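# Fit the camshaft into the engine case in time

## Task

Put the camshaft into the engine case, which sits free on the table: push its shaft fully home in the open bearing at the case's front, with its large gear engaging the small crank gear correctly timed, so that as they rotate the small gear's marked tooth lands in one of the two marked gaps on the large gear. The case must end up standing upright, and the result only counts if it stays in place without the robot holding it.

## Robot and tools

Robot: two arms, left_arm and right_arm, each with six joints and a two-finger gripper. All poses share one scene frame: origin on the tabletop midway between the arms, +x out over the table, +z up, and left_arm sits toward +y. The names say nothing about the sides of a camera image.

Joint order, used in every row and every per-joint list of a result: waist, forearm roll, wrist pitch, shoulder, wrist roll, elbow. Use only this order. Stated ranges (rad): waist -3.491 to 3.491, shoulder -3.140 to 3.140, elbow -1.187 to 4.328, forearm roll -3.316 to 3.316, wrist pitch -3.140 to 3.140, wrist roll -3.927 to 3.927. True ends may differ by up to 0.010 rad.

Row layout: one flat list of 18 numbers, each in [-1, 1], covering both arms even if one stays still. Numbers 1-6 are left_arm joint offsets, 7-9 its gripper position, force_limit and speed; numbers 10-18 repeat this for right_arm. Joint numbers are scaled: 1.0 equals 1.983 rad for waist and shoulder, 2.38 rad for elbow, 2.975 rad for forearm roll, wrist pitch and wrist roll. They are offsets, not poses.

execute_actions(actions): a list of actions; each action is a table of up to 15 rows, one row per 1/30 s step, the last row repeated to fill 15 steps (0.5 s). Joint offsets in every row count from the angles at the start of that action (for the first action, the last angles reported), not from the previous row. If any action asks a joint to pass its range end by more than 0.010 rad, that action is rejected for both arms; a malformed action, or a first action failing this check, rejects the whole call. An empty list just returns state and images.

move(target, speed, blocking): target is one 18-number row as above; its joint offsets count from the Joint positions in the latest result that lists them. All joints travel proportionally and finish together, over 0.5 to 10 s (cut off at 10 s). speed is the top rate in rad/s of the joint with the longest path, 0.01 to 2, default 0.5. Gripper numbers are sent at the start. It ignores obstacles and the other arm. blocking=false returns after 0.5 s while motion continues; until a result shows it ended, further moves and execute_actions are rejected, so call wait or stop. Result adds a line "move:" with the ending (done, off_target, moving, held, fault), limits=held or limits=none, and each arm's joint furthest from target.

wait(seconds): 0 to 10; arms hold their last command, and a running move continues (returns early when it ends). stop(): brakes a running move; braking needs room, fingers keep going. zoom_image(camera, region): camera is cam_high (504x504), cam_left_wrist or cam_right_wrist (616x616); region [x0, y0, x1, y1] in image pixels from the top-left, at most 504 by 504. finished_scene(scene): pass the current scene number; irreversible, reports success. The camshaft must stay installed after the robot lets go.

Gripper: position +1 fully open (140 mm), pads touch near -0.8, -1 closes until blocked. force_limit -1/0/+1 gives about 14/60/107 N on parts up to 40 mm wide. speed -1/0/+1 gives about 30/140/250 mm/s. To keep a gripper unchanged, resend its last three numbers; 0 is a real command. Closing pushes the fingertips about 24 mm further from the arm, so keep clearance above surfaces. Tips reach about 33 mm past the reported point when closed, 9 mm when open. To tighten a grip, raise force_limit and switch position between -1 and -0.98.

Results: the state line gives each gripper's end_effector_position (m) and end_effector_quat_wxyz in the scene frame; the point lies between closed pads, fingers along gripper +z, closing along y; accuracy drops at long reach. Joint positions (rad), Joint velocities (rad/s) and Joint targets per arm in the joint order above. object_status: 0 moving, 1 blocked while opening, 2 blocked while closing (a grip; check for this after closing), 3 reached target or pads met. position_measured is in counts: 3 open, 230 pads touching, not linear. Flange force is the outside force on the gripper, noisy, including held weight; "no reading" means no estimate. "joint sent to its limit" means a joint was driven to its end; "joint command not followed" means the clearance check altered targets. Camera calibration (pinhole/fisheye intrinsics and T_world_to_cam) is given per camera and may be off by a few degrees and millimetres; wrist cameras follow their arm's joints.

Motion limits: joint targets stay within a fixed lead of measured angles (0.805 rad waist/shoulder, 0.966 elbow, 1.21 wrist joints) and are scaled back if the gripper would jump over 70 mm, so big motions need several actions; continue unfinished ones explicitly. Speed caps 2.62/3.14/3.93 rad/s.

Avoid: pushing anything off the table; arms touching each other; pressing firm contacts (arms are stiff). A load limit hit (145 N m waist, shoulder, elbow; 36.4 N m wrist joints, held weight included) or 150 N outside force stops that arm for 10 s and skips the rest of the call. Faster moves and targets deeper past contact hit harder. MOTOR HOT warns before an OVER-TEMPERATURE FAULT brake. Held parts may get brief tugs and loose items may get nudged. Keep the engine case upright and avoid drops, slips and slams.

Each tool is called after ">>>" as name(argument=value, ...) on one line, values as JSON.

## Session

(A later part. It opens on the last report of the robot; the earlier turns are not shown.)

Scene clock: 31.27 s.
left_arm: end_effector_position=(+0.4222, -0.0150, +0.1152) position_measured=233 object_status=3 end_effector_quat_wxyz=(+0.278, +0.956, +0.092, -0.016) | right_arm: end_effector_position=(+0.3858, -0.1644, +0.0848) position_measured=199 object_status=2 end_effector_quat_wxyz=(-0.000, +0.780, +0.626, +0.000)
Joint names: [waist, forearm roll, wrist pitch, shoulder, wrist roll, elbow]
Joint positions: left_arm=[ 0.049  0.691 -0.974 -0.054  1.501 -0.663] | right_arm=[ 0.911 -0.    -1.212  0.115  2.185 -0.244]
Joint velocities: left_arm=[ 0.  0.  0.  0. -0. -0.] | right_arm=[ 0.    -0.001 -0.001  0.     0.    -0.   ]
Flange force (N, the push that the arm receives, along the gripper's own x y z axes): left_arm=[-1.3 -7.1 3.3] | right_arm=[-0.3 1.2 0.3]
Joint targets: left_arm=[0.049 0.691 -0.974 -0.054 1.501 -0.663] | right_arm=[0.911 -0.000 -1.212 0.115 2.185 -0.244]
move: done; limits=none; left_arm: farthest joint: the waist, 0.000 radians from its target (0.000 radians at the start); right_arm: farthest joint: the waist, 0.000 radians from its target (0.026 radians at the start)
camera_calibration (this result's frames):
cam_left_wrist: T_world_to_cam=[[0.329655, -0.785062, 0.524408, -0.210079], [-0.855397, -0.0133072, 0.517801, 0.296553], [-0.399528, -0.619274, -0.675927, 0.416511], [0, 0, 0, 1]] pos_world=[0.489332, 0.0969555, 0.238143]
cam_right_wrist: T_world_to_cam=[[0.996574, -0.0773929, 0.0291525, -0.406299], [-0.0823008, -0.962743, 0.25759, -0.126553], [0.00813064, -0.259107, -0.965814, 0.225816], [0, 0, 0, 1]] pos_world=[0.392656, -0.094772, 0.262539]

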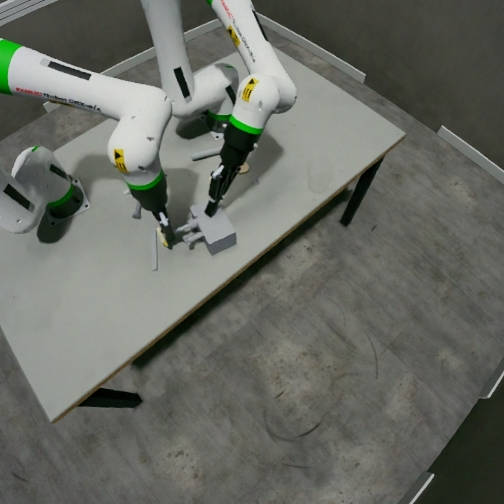

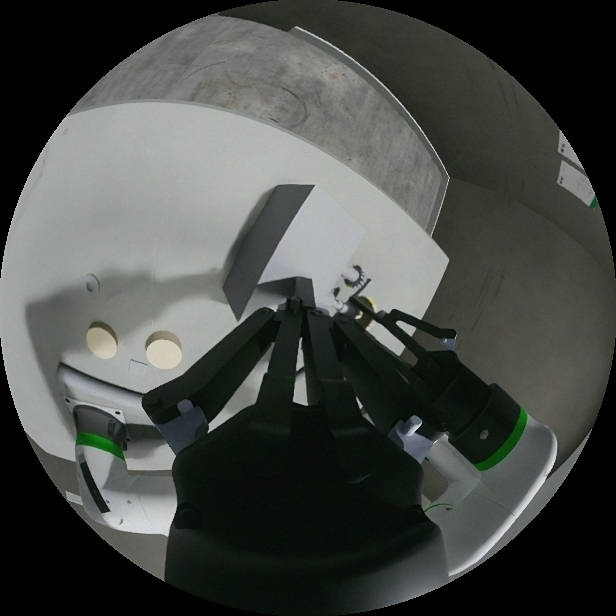

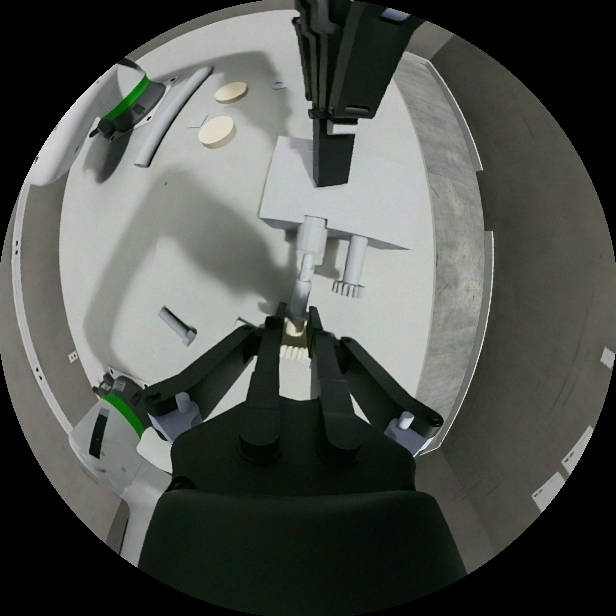

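>>> move(target=[0,0,0,0,0,0,-1,0,0,0.0057,0,-0.0007,0.0086,-0.0038,0.008,-1,0.3,0], speed=0.015)

>>> zoom_image(camera="cam_right_wrist", region=[230,180,390,340])

Scene clock: 32.90 s.
left_arm: end_effector_position=(+0.4222, -0.0150, +0.1152) position_measured=233 object_status=3 end_effector_quat_wxyz=(+0.278, +0.956, +0.092, -0.016) | right_arm: end_effector_position=(+0.3887, -0.1547, +0.0847) position_measured=199 object_status=2 end_effector_quat_wxyz=(-0.000, +0.780, +0.626, +0.000)
Joint names: [waist, forearm roll, wrist pitch, shoulder, wrist roll, elbow]
Joint positions: left_arm=[ 0.049  0.691 -0.974 -0.054  1.501 -0.663] | right_arm=[ 0.922 -0.    -1.214  0.132  2.174 -0.225]
Joint velocities: left_arm=[-0.003  0.    -0.002 -0.     0.001  0.001] | right_arm=[ 0.     0.001 -0.     0.    -0.    -0.   ]
Flange force (N, the push that the arm receives, along the gripper's own x y z axes): left_arm=[0.3 -6.9 3.7] | right_arm=[-5.8 -0.9 0.6]
Joint targets: left_arm=[0.049 0.691 -0.974 -0.054 1.501 -0.663] | right_arm=[0.922 -0.000 -1.214 0.132 2.174 -0.225]
move: done; limits=none; left_arm: farthest joint: the waist, 0.000 radians from its target (0.000 radians at the start); right_arm: farthest joint: the waist, 0.000 radians from its target (0.011 radians at the start)
camera_calibration (this result's frames):
cam_left_wrist: T_world_to_cam=[[0.329657, -0.785063, 0.524408, -0.210079], [-0.855396, -0.0133073, 0.517803, 0.296553], [-0.399529, -0.619273, -0.675926, 0.416511], [0, 0, 0, 1]] pos_world=[0.489333, 0.0969555, 0.238142]
cam_right_wrist: T_world_to_cam=[[0.996576, -0.0773924, 0.0290916, -0.408449], [-0.0822849, -0.962732, 0.257637, -0.117014], [0.00806825, -0.259149, -0.965804, 0.228252], [0, 0, 0, 1]] pos_world=[0.39558, -0.0851126, 0.262476]

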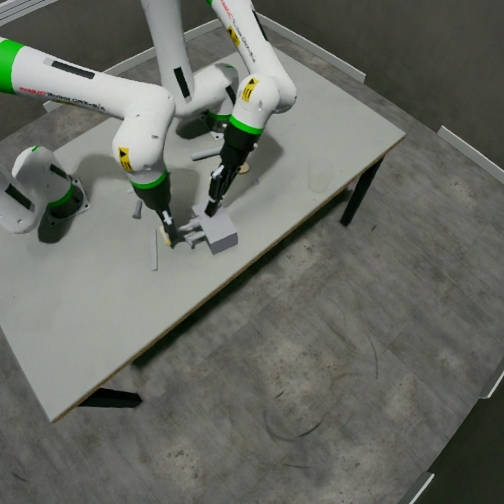

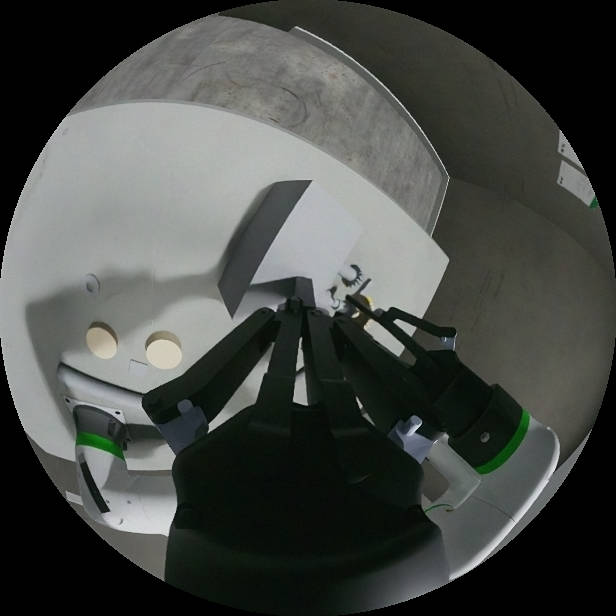

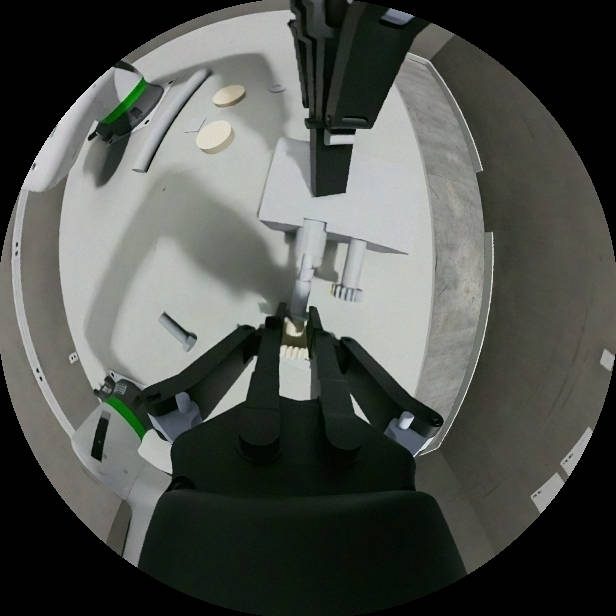

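Region (230, 180, 390, 340) of cam_right_wrist's 616x616 image, scaled by 3.150, with more detail than that image has.

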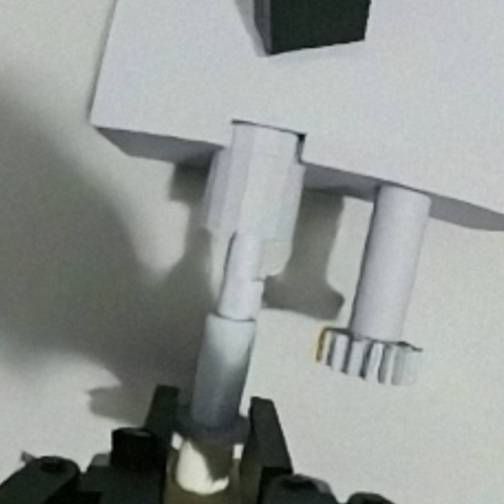

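>>> move(target=[0,0,0,0,0,0,-1,0,0,-0.0005,0,0.003,0.0015,0,-0.003,-1,0.3,0], speed=0.015)

>>> move(target=[0,0,0,0,0,0,-1,0,0,0.0034,0,-0.0004,0.005,-0.004,0.0047,-1,0.3,0], speed=0.015)

>>> zoom_image(camera="cam_right_wrist", region=[230,180,390,340])

>>> zoom_image(camera="cam_high", region=[150,205,220,260])

Scene clock: 34.03 s.
left_arm: end_effector_position=(+0.4222, -0.0150, +0.1152) position_measured=233 object_status=3 end_effector_quat_wxyz=(+0.278, +0.956, +0.092, -0.016) | right_arm: end_effector_position=(+0.3884, -0.1556, +0.0805) position_measured=199 object_status=2 end_effector_quat_wxyz=(-0.000, +0.780, +0.625, -0.001)
Joint names: [waist, forearm roll, wrist pitch, shoulder, wrist roll, elbow]
Joint positions: left_arm=[ 0.049  0.691 -0.974 -0.054  1.501 -0.663] | right_arm=[ 0.922 -0.    -1.205  0.135  2.174 -0.232]
Joint velocities: left_arm=[ 0.001 -0.001 -0.    -0.     0.001  0.001] | right_arm=[ 0.    -0.     0.     0.    -0.001 -0.   ]
Flange force (N, the push that the arm receives, along the gripper's own x y z axes): left_arm=[-2.4 -5.7 2.0] | right_arm=[0.1 1.6 -0.5]
Joint targets: left_arm=[0.049 0.691 -0.974 -0.054 1.501 -0.663] | right_arm=[0.922 -0.000 -1.205 0.135 2.174 -0.232]
move: done; limits=none; left_arm: farthest joint: the waist, 0.000 radians from its target (0.000 radians at the start); right_arm: farthest joint: the waist, 0.001 radians from its target (0.001 radians at the start)
camera_calibration (this result's frames):
cam_left_wrist: T_world_to_cam=[[0.329656, -0.785063, 0.524407, -0.210079], [-0.855396, -0.0133073, 0.517803, 0.296553], [-0.39953, -0.619273, -0.675927, 0.416511], [0, 0, 0, 1]] pos_world=[0.489333, 0.0969555, 0.238142]
cam_right_wrist: T_world_to_cam=[[0.996523, -0.0783681, 0.028287, -0.408127], [-0.083025, -0.962442, 0.258482, -0.116584], [0.00696782, -0.259932, -0.965602, 0.224219], [0, 0, 0, 1]] pos_world=[0.395466, -0.0859074, 0.258186]

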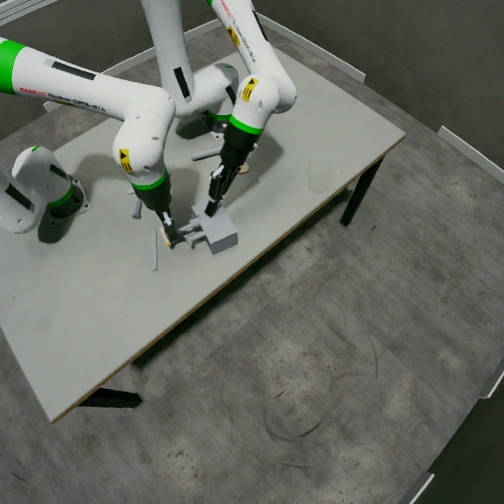

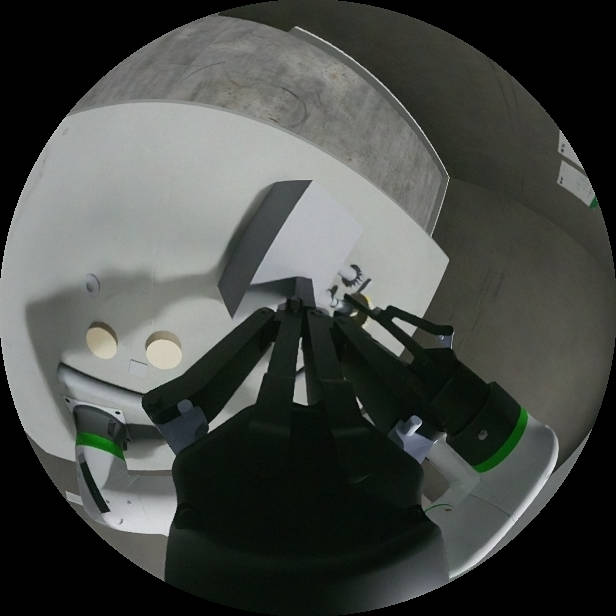

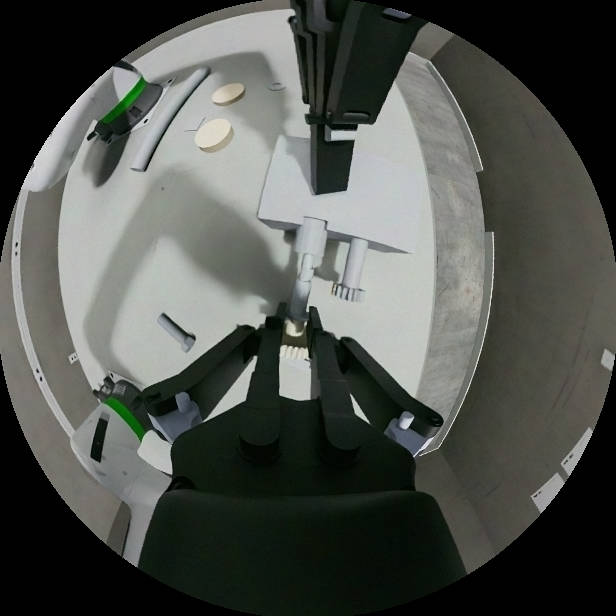

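Scene clock: 35.03 s.
left_arm: end_effector_position=(+0.4222, -0.0150, +0.1152) position_measured=233 object_status=3 end_effector_quat_wxyz=(+0.278, +0.956, +0.092, -0.016) | right_arm: end_effector_position=(+0.3900, -0.1499, +0.0804) position_measured=199 object_status=2 end_effector_quat_wxyz=(-0.000, +0.782, +0.623, -0.001)
Joint names: [waist, forearm roll, wrist pitch, shoulder, wrist roll, elbow]
Joint positions: left_arm=[ 0.049  0.691 -0.974 -0.054  1.501 -0.663] | right_arm=[ 0.928 -0.    -1.206  0.145  2.162 -0.221]
Joint velocities: left_arm=[-0.    -0.001  0.001  0.     0.     0.001] | right_arm=[-0.     0.     0.001 -0.    -0.     0.   ]
Flange force (N, the push that the arm receives, along the gripper's own x y z axes): left_arm=[-0.9 -7.3 3.3] | right_arm=[0.6 3.6 0.0]
Joint targets: left_arm=[0.049 0.691 -0.974 -0.054 1.501 -0.663] | right_arm=[0.928 -0.000 -1.206 0.145 2.162 -0.221]
move: done; limits=none; left_arm: farthest joint: the waist, 0.000 radians from its target (0.000 radians at the start); right_arm: farthest joint: the waist, 0.000 radians from its target (0.007 radians at the start)
camera_calibration (this result's frames):
cam_left_wrist: T_world_to_cam=[[0.329656, -0.785063, 0.524408, -0.210079], [-0.855396, -0.0133072, 0.517803, 0.296553], [-0.399529, -0.619273, -0.675927, 0.416511], [0, 0, 0, 1]] pos_world=[0.489333, 0.0969554, 0.238142]
cam_right_wrist: T_world_to_cam=[[0.996104, -0.0835087, 0.0283453, -0.409912], [-0.0880046, -0.962011, 0.258437, -0.108884], [0.00568681, -0.259924, -0.965612, 0.22615], [0, 0, 0, 1]] pos_world=[0.397446, -0.0801969, 0.258132]

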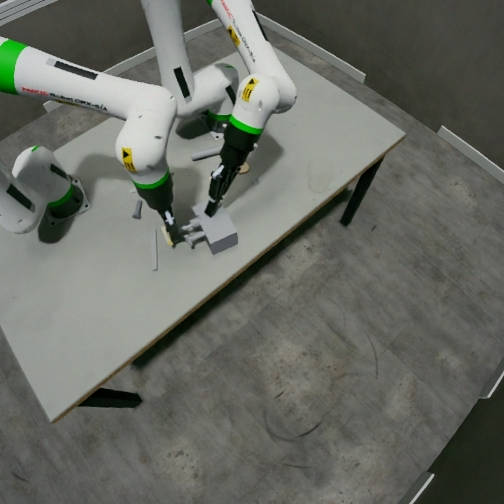

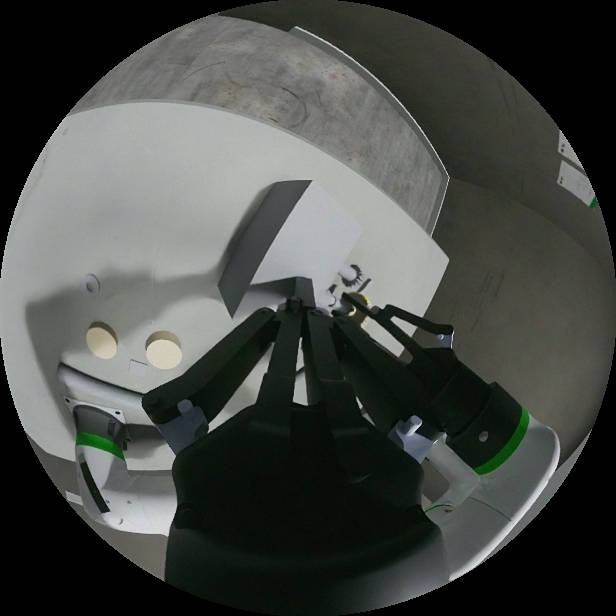

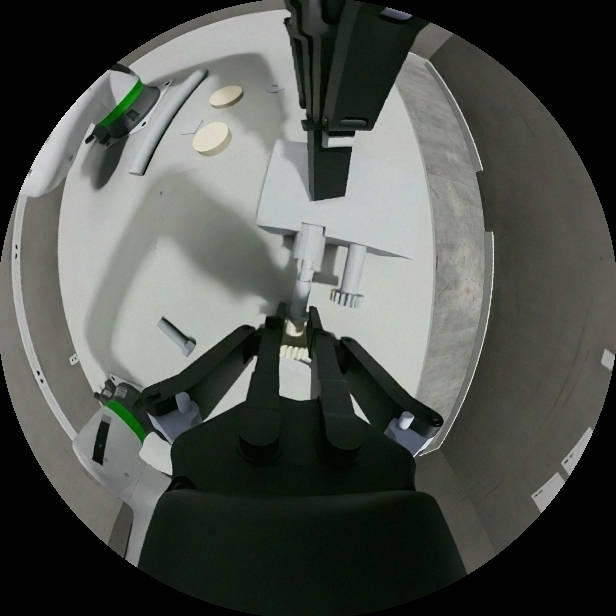

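Region (230, 180, 390, 340) of cam_right_wrist's 616x616 image, scaled by 3.150, with more detail than that image has.

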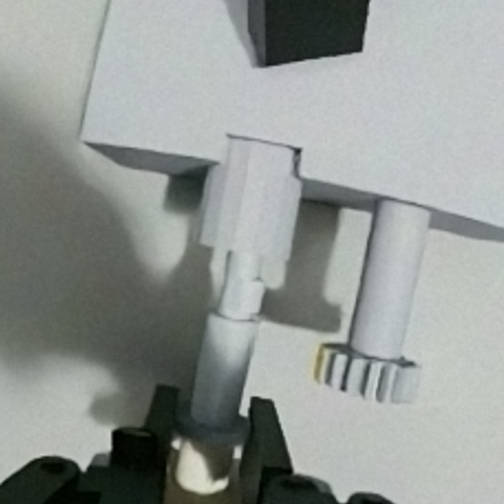

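Region (150, 205, 220, 260) of cam_high's 504x504 image, scaled by 7.200, with more detail than that image has; it fills the top 396 rows of this view, and the rest is white.

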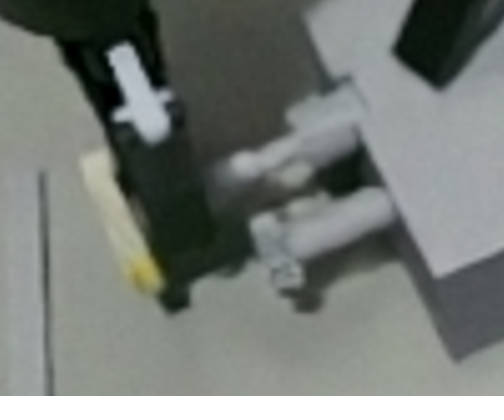

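In. Advance 20 mm, rising ~2 mm so it levels.

>>> move(target=[0,0,0,0,0,0,-1,0,0,0.0112,0,-0.0025,0.016,-0.009,0.017,-1,0.3,0], speed=0.02)

>>> zoom_image(camera="cam_right_wrist", region=[230,180,390,340])

Scene clock: 37.40 s.
left_arm: end_effector_position=(+0.4222, -0.0150, +0.1152) position_measured=233 object_status=3 end_effector_quat_wxyz=(+0.278, +0.956, +0.092, -0.016) | right_arm: end_effector_position=(+0.3954, -0.1303, +0.0819) position_measured=199 object_status=2 end_effector_quat_wxyz=(-0.000, +0.783, +0.622, +0.000)
Joint names: [waist, forearm roll, wrist pitch, shoulder, wrist roll, elbow]
Joint positions: left_arm=[ 0.049  0.691 -0.974 -0.054  1.501 -0.663] | right_arm=[ 0.95  -0.    -1.214  0.177  2.135 -0.18 ]
Joint velocities: left_arm=[ 0.     0.001 -0.001 -0.     0.     0.001] | right_arm=[-0.001  0.001  0.002  0.    -0.001  0.   ]
Flange force (N, the push that the arm receives, along the gripper's own x y z axes): left_arm=[-2.9 -8.5 -1.3] | right_arm=[-4.9 0.2 0.3]
Joint targets: left_arm=[0.049 0.691 -0.974 -0.054 1.501 -0.663] | right_arm=[0.950 -0.000 -1.214 0.177 2.135 -0.180]
move: done; limits=none; left_arm: farthest joint: the waist, 0.000 radians from its target (0.000 radians at the start); right_arm: farthest joint: the waist, 0.000 radians from its target (0.022 radians at the start)
camera_calibration (this result's frames):
cam_left_wrist: T_world_to_cam=[[0.329656, -0.785063, 0.524407, -0.210079], [-0.855396, -0.0133071, 0.517803, 0.296553], [-0.39953, -0.619273, -0.675927, 0.416511], [0, 0, 0, 1]] pos_world=[0.489333, 0.0969554, 0.238142]
cam_right_wrist: T_world_to_cam=[[0.995686, -0.088074, 0.0292044, -0.414203], [-0.0926318, -0.96183, 0.257492, -0.0879585], [0.00541139, -0.259086, -0.965839, 0.23284], [0, 0, 0, 1]] pos_world=[0.403008, -0.0607561, 0.259631]

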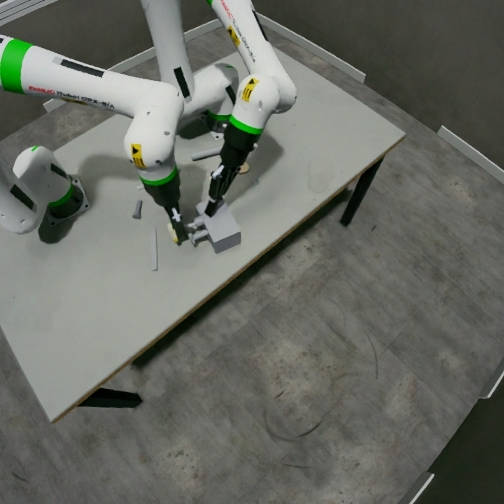

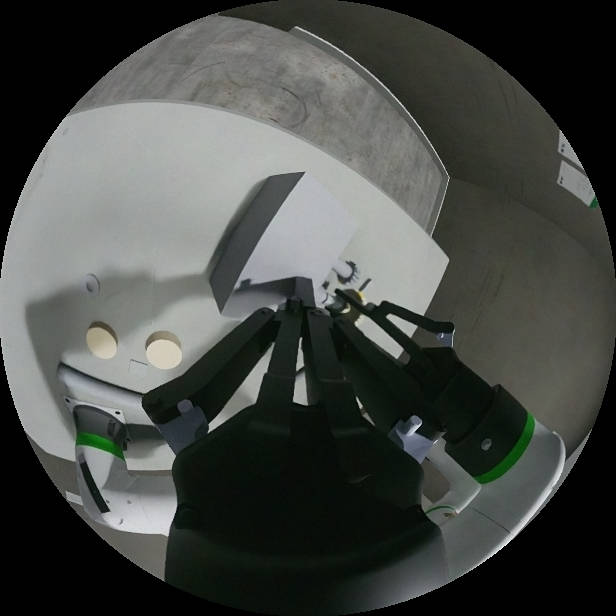

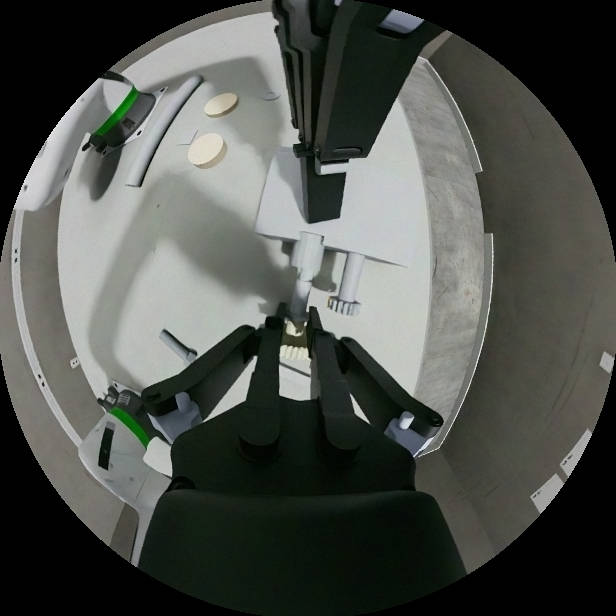

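Region (230, 180, 390, 340) of cam_right_wrist's 616x616 image, scaled by 3.150, with more detail than that image has.

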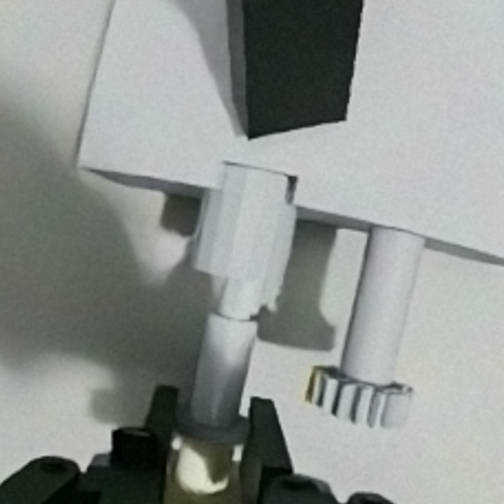

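>>> move(target=[0.02,0,0,0.002,0,0,-1,0,0,0.003,0,0,-0.0043,-0.016,-0.004,-1,0.3,0], speed=0.03)

>>> move(target=[0,0,0,0.002,0,0,-1,0,0,0,0,0,0,0,0,-1,0.3,0], speed=0.01)

>>> zoom_image(camera="cam_right_wrist", region=[230,180,390,340])

Scene clock: 39.47 s.
left_arm: end_effector_position=(+0.4352, -0.0002, +0.1136) position_measured=233 object_status=3 end_effector_quat_wxyz=(+0.278, +0.954, +0.111, -0.012) | right_arm: end_effector_position=(+0.3912, -0.1305, +0.0821) position_measured=199 object_status=2 end_effector_quat_wxyz=(-0.000, +0.796, +0.605, -0.000)
Joint names: [waist, forearm roll, wrist pitch, shoulder, wrist roll, elbow]
Joint positions: left_arm=[ 0.088  0.691 -0.974 -0.05   1.501 -0.663] | right_arm=[ 0.956 -0.    -1.214  0.168  2.087 -0.19 ]
Joint velocities: left_arm=[-0.     0.001 -0.    -0.001 -0.    -0.001] | right_arm=[-0.    -0.001  0.     0.     0.001 -0.   ]
Flange force (N, the push that the arm receives, along the gripper's own x y z axes): left_arm=[-11.0 4.6 -7.0] | right_arm=[1.3 1.5 -1.0]
Joint targets: left_arm=[0.088 0.691 -0.974 -0.050 1.501 -0.663] | right_arm=[0.956 -0.000 -1.214 0.168 2.087 -0.190]
move: done; limits=none; left_arm: farthest joint: the waist, 0.000 radians from its target (0.040 radians at the start); right_arm: farthest joint: the waist, 0.000 radians from its target (0.005 radians at the start)
camera_calibration (this result's frames):
cam_left_wrist: T_world_to_cam=[[0.36261, -0.771547, 0.522714, -0.216005], [-0.852138, -0.0474029, 0.521165, 0.306927], [-0.377325, -0.634404, -0.674653, 0.420021], [0, 0, 0, 1]] pos_world=[0.498355, 0.114355, 0.236318]
cam_right_wrist: T_world_to_cam=[[0.991177, -0.129432, 0.0285446, -0.41358], [-0.132401, -0.956949, 0.258298, -0.0725138], [-0.00611633, -0.259798, -0.965644, 0.237393], [0, 0, 0, 1]] pos_world=[0.401782, -0.0612484, 0.259772]

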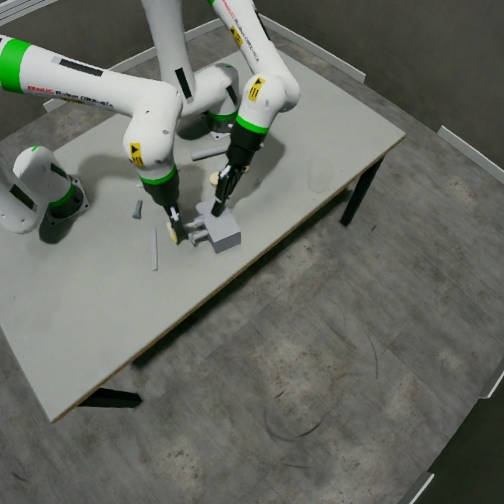

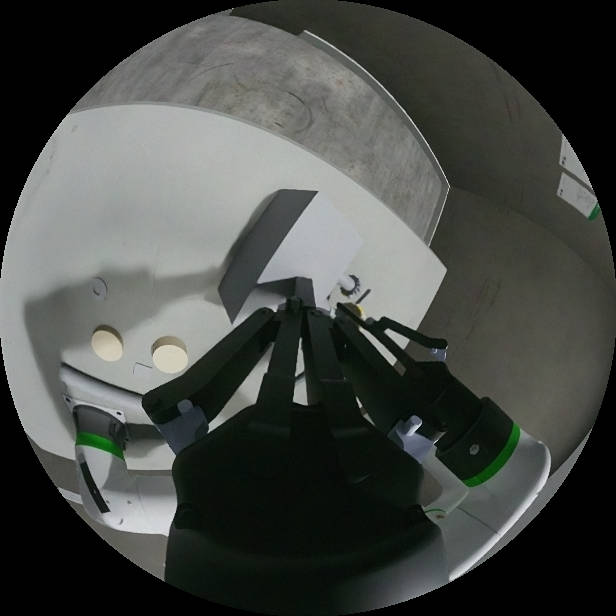

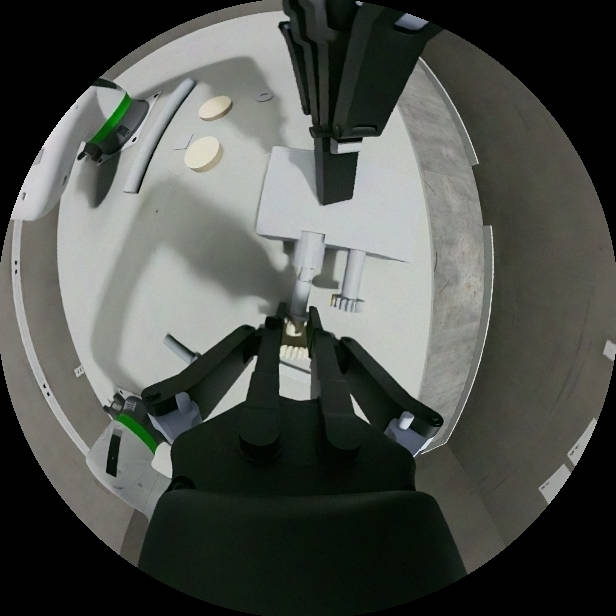

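Scene clock: 40.17 s.
left_arm: end_effector_position=(+0.4350, -0.0002, +0.1121) position_measured=233 object_status=3 end_effector_quat_wxyz=(+0.278, +0.954, +0.112, -0.014) | right_arm: end_effector_position=(+0.3912, -0.1305, +0.0821) position_measured=199 object_status=2 end_effector_quat_wxyz=(-0.000, +0.796, +0.605, -0.000)
Joint names: [waist, forearm roll, wrist pitch, shoulder, wrist roll, elbow]
Joint positions: left_arm=[ 0.088  0.691 -0.974 -0.046  1.501 -0.663] | right_arm=[ 0.956 -0.    -1.214  0.168  2.087 -0.19 ]
Joint velocities: left_arm=[-0.     0.     0.002  0.001 -0.001  0.   ] | right_arm=[-0.001  0.003  0.    -0.    -0.    -0.   ]
Flange force (N, the push that the arm receives, along the gripper's own x y z axes): left_arm=[-21.4 17.5 -66.7] | right_arm=[0.2 0.0 -0.3]
Joint targets: left_arm=[0.088 0.691 -0.974 -0.046 1.501 -0.663] | right_arm=[0.956 -0.000 -1.214 0.168 2.087 -0.190]
move: done; limits=none; left_arm: farthest joint: the waist, 0.000 radians from its target (0.000 radians at the start); right_arm: farthest joint: the waist, 0.000 radians from its target (0.000 radians at the start)
camera_calibration (this result's frames):
cam_left_wrist: T_world_to_cam=[[0.364677, -0.771627, 0.521155, -0.215864], [-0.850127, -0.0475825, 0.524423, 0.306284], [-0.379861, -0.634293, -0.673334, 0.419877], [0, 0, 0, 1]] pos_world=[0.498596, 0.114332, 0.234594]
cam_right_wrist: T_world_to_cam=[[0.991177, -0.129433, 0.0285446, -0.41358], [-0.132402, -0.956949, 0.258298, -0.0725135], [-0.00611656, -0.259798, -0.965644, 0.237393], [0, 0, 0, 1]] pos_world=[0.401782, -0.0612484, 0.259772]

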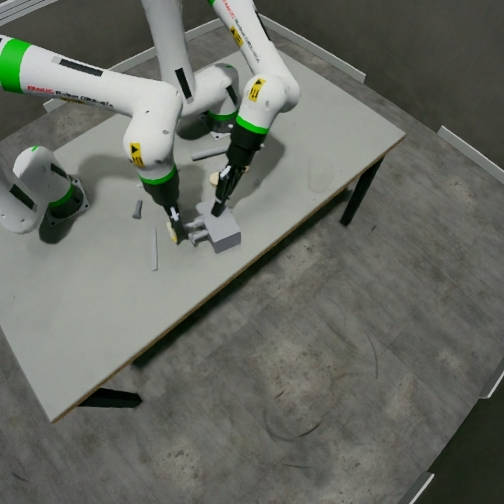

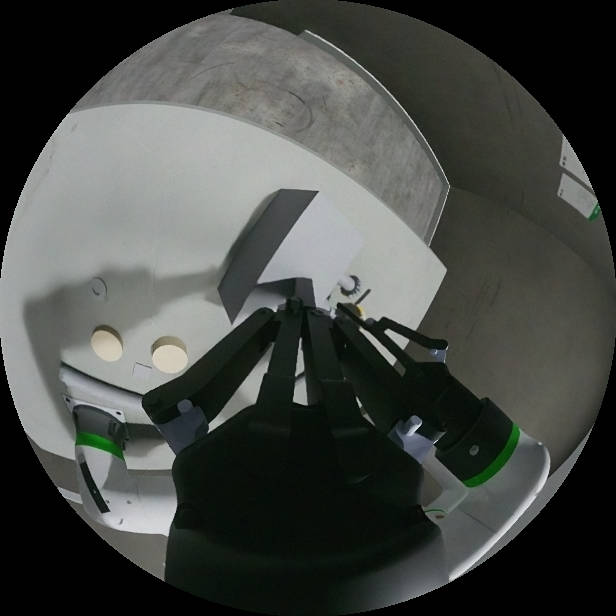

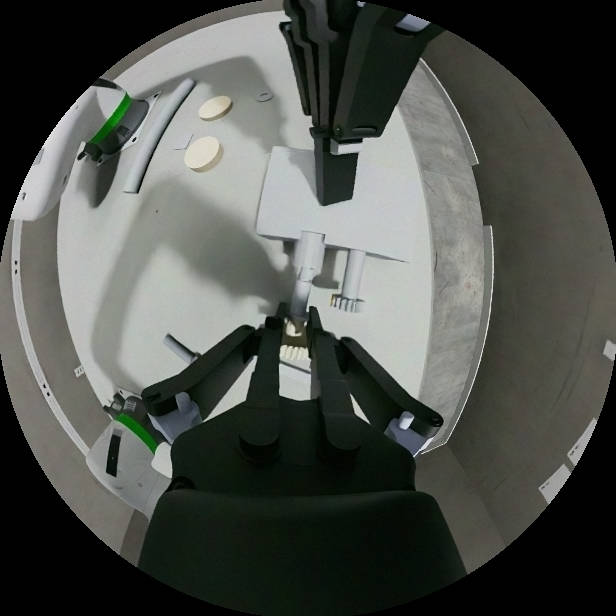

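Region (230, 180, 390, 340) of cam_right_wrist's 616x616 image, scaled by 3.150, with more detail than that image has.

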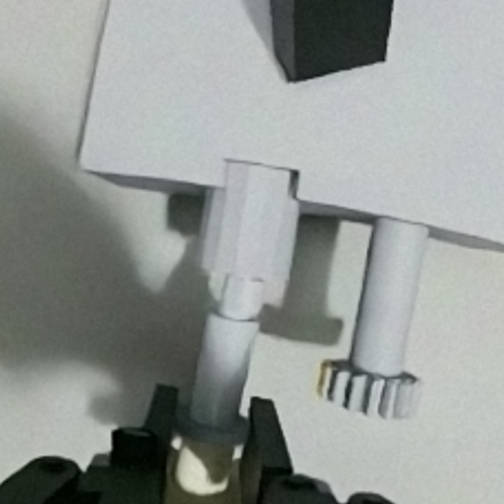

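>>> move(target=[0,0,0,0,0,0,-1,0,0,0.0044,0,-0.0006,0.007,-0.003,0.0066,-1,0.3,0], speed=0.015)

>>> zoom_image(camera="cam_right_wrist", region=[230,180,390,340])

Scene clock: 42.00 s.
left_arm: end_effector_position=(+0.4350, -0.0001, +0.1120) position_measured=233 object_status=3 end_effector_quat_wxyz=(+0.278, +0.954, +0.112, -0.014) | right_arm: end_effector_position=(+0.3932, -0.1226, +0.0818) position_measured=199 object_status=2 end_effector_quat_wxyz=(-0.000, +0.796, +0.605, -0.000)
Joint names: [waist, forearm roll, wrist pitch, shoulder, wrist roll, elbow]
Joint positions: left_arm=[ 0.088  0.691 -0.974 -0.046  1.501 -0.663] | right_arm=[ 0.965 -0.    -1.216  0.182  2.079 -0.174]
Joint velocities: left_arm=[-0.     0.     0.001  0.    -0.    -0.   ] | right_arm=[ 0.    -0.     0.001  0.    -0.    -0.   ]
Flange force (N, the push that the arm receives, along the gripper's own x y z axes): left_arm=[-24.2 14.4 -70.6] | right_arm=[1.5 2.8 -0.5]
Joint targets: left_arm=[0.088 0.691 -0.974 -0.046 1.501 -0.663] | right_arm=[0.965 -0.000 -1.216 0.182 2.079 -0.174]
move: done; limits=none; left_arm: farthest joint: the waist, 0.000 radians from its target (0.000 radians at the start); right_arm: farthest joint: the waist, 0.000 radians from its target (0.008 radians at the start)
camera_calibration (this result's frames):
cam_left_wrist: T_world_to_cam=[[0.364666, -0.771697, 0.521059, -0.215798], [-0.850095, -0.0475803, 0.524475, 0.306276], [-0.379944, -0.634208, -0.673367, 0.419882], [0, 0, 0, 1]] pos_world=[0.498589, 0.114334, 0.234544]
cam_right_wrist: T_world_to_cam=[[0.99115, -0.129633, 0.0285701, -0.414572], [-0.132602, -0.956928, 0.258275, -0.0645409], [-0.00614131, -0.259778, -0.965649, 0.239222], [0, 0, 0, 1]] pos_world=[0.403814, -0.0533586, 0.259518]

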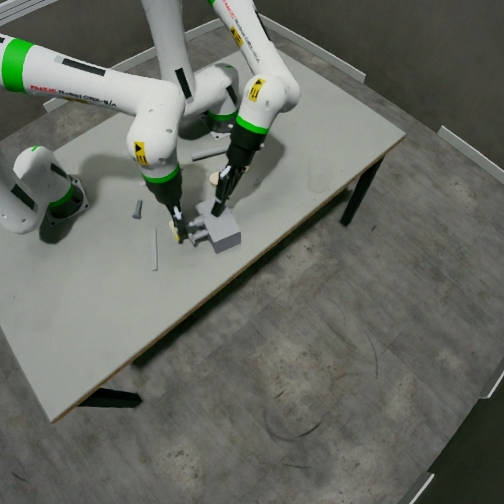

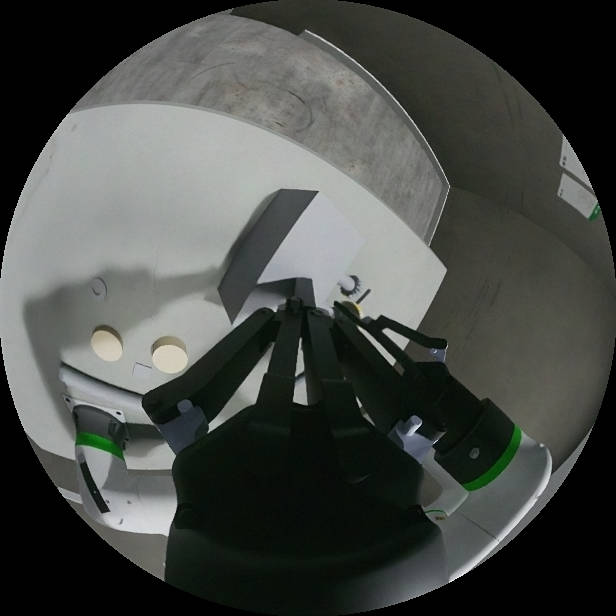

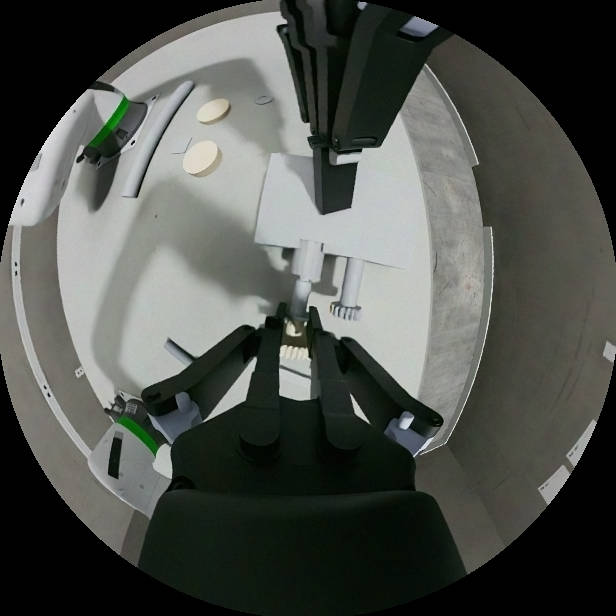

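Region (230, 180, 390, 340) of cam_right_wrist's 616x616 image, scaled by 3.150, with more detail than that image has.

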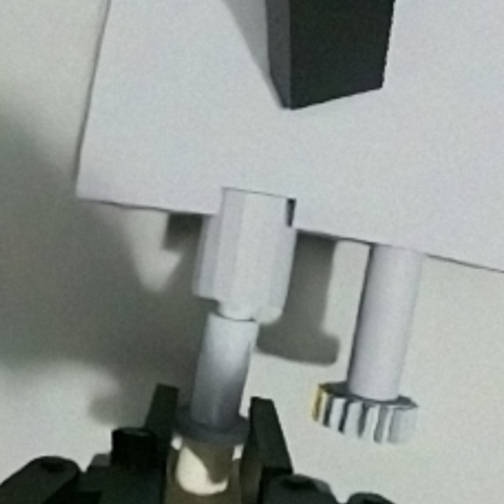

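>>> move(target=[0,0,0,-0.0004,0,0,-1,0,0,0.005,0,-0.0007,0.0092,-0.0034,0.0087,-1,0.3,0], speed=0.012)

>>> zoom_image(camera="cam_right_wrist", region=[230,200,390,360])

Scene clock: 44.03 s.
left_arm: end_effector_position=(+0.4350, -0.0002, +0.1123) position_measured=233 object_status=3 end_effector_quat_wxyz=(+0.278, +0.954, +0.112, -0.013) | right_arm: end_effector_position=(+0.3962, -0.1128, +0.0814) position_measured=199 object_status=2 end_effector_quat_wxyz=(-0.000, +0.796, +0.605, -0.000)
Joint names: [waist, forearm roll, wrist pitch, shoulder, wrist roll, elbow]
Joint positions: left_arm=[ 0.088  0.691 -0.974 -0.047  1.501 -0.663] | right_arm=[ 0.975 -0.    -1.218  0.2    2.068 -0.153]
Joint velocities: left_arm=[-0.001  0.001  0.     0.     0.     0.001] | right_arm=[ 0.002 -0.    -0.001  0.     0.001 -0.   ]
Flange force (N, the push that the arm receives, along the gripper's own x y z axes): left_arm=[-12.8 9.2 -59.2] | right_arm=[-20.5 15.6 -9.2]
Joint targets: left_arm=[0.088 0.691 -0.974 -0.047 1.501 -0.663] | right_arm=[0.975 -0.000 -1.218 0.200 2.068 -0.153]
move: done; limits=none; left_arm: farthest joint: the waist, 0.000 radians from its target (0.000 radians at the start); right_arm: farthest joint: the waist, 0.000 radians from its target (0.010 radians at the start)
camera_calibration (this result's frames):
cam_left_wrist: T_world_to_cam=[[0.364255, -0.771655, 0.521408, -0.215854], [-0.850507, -0.0475379, 0.52381, 0.306407], [-0.379414, -0.634262, -0.673615, 0.419917], [0, 0, 0, 1]] pos_world=[0.49855, 0.114338, 0.234911]
cam_right_wrist: T_world_to_cam=[[0.991117, -0.129846, 0.0287603, -0.416245], [-0.132858, -0.956943, 0.258088, -0.0545263], [-0.00598985, -0.259617, -0.965693, 0.241343], [0, 0, 0, 1]] pos_world=[0.406749, -0.0435696, 0.259108]

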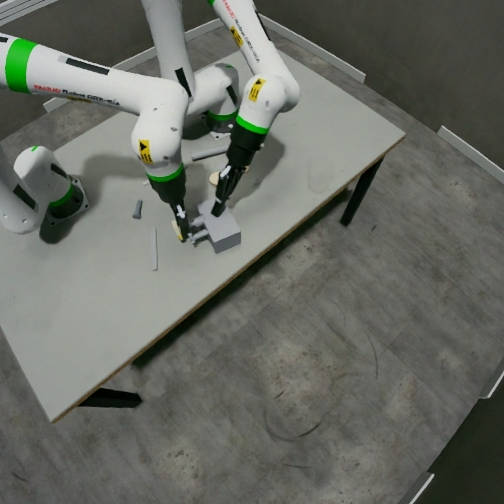

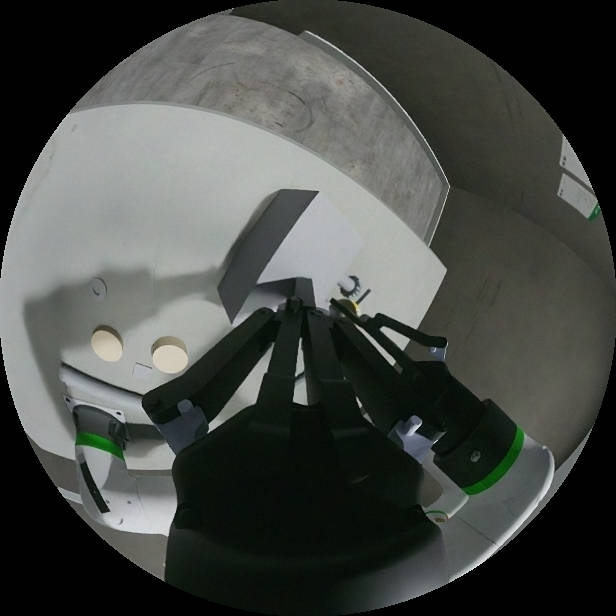

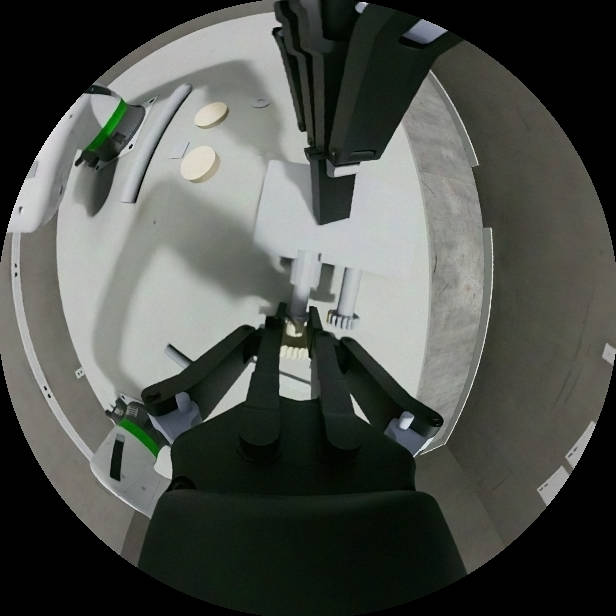

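Region (230, 200, 390, 360) of cam_right_wrist's 616x616 image, scaled by 3.150, with more detail than that image has.

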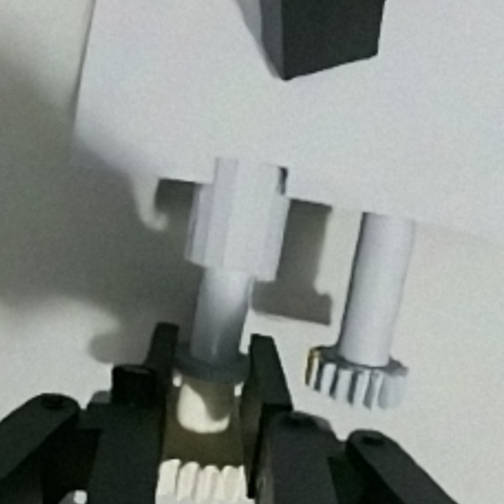

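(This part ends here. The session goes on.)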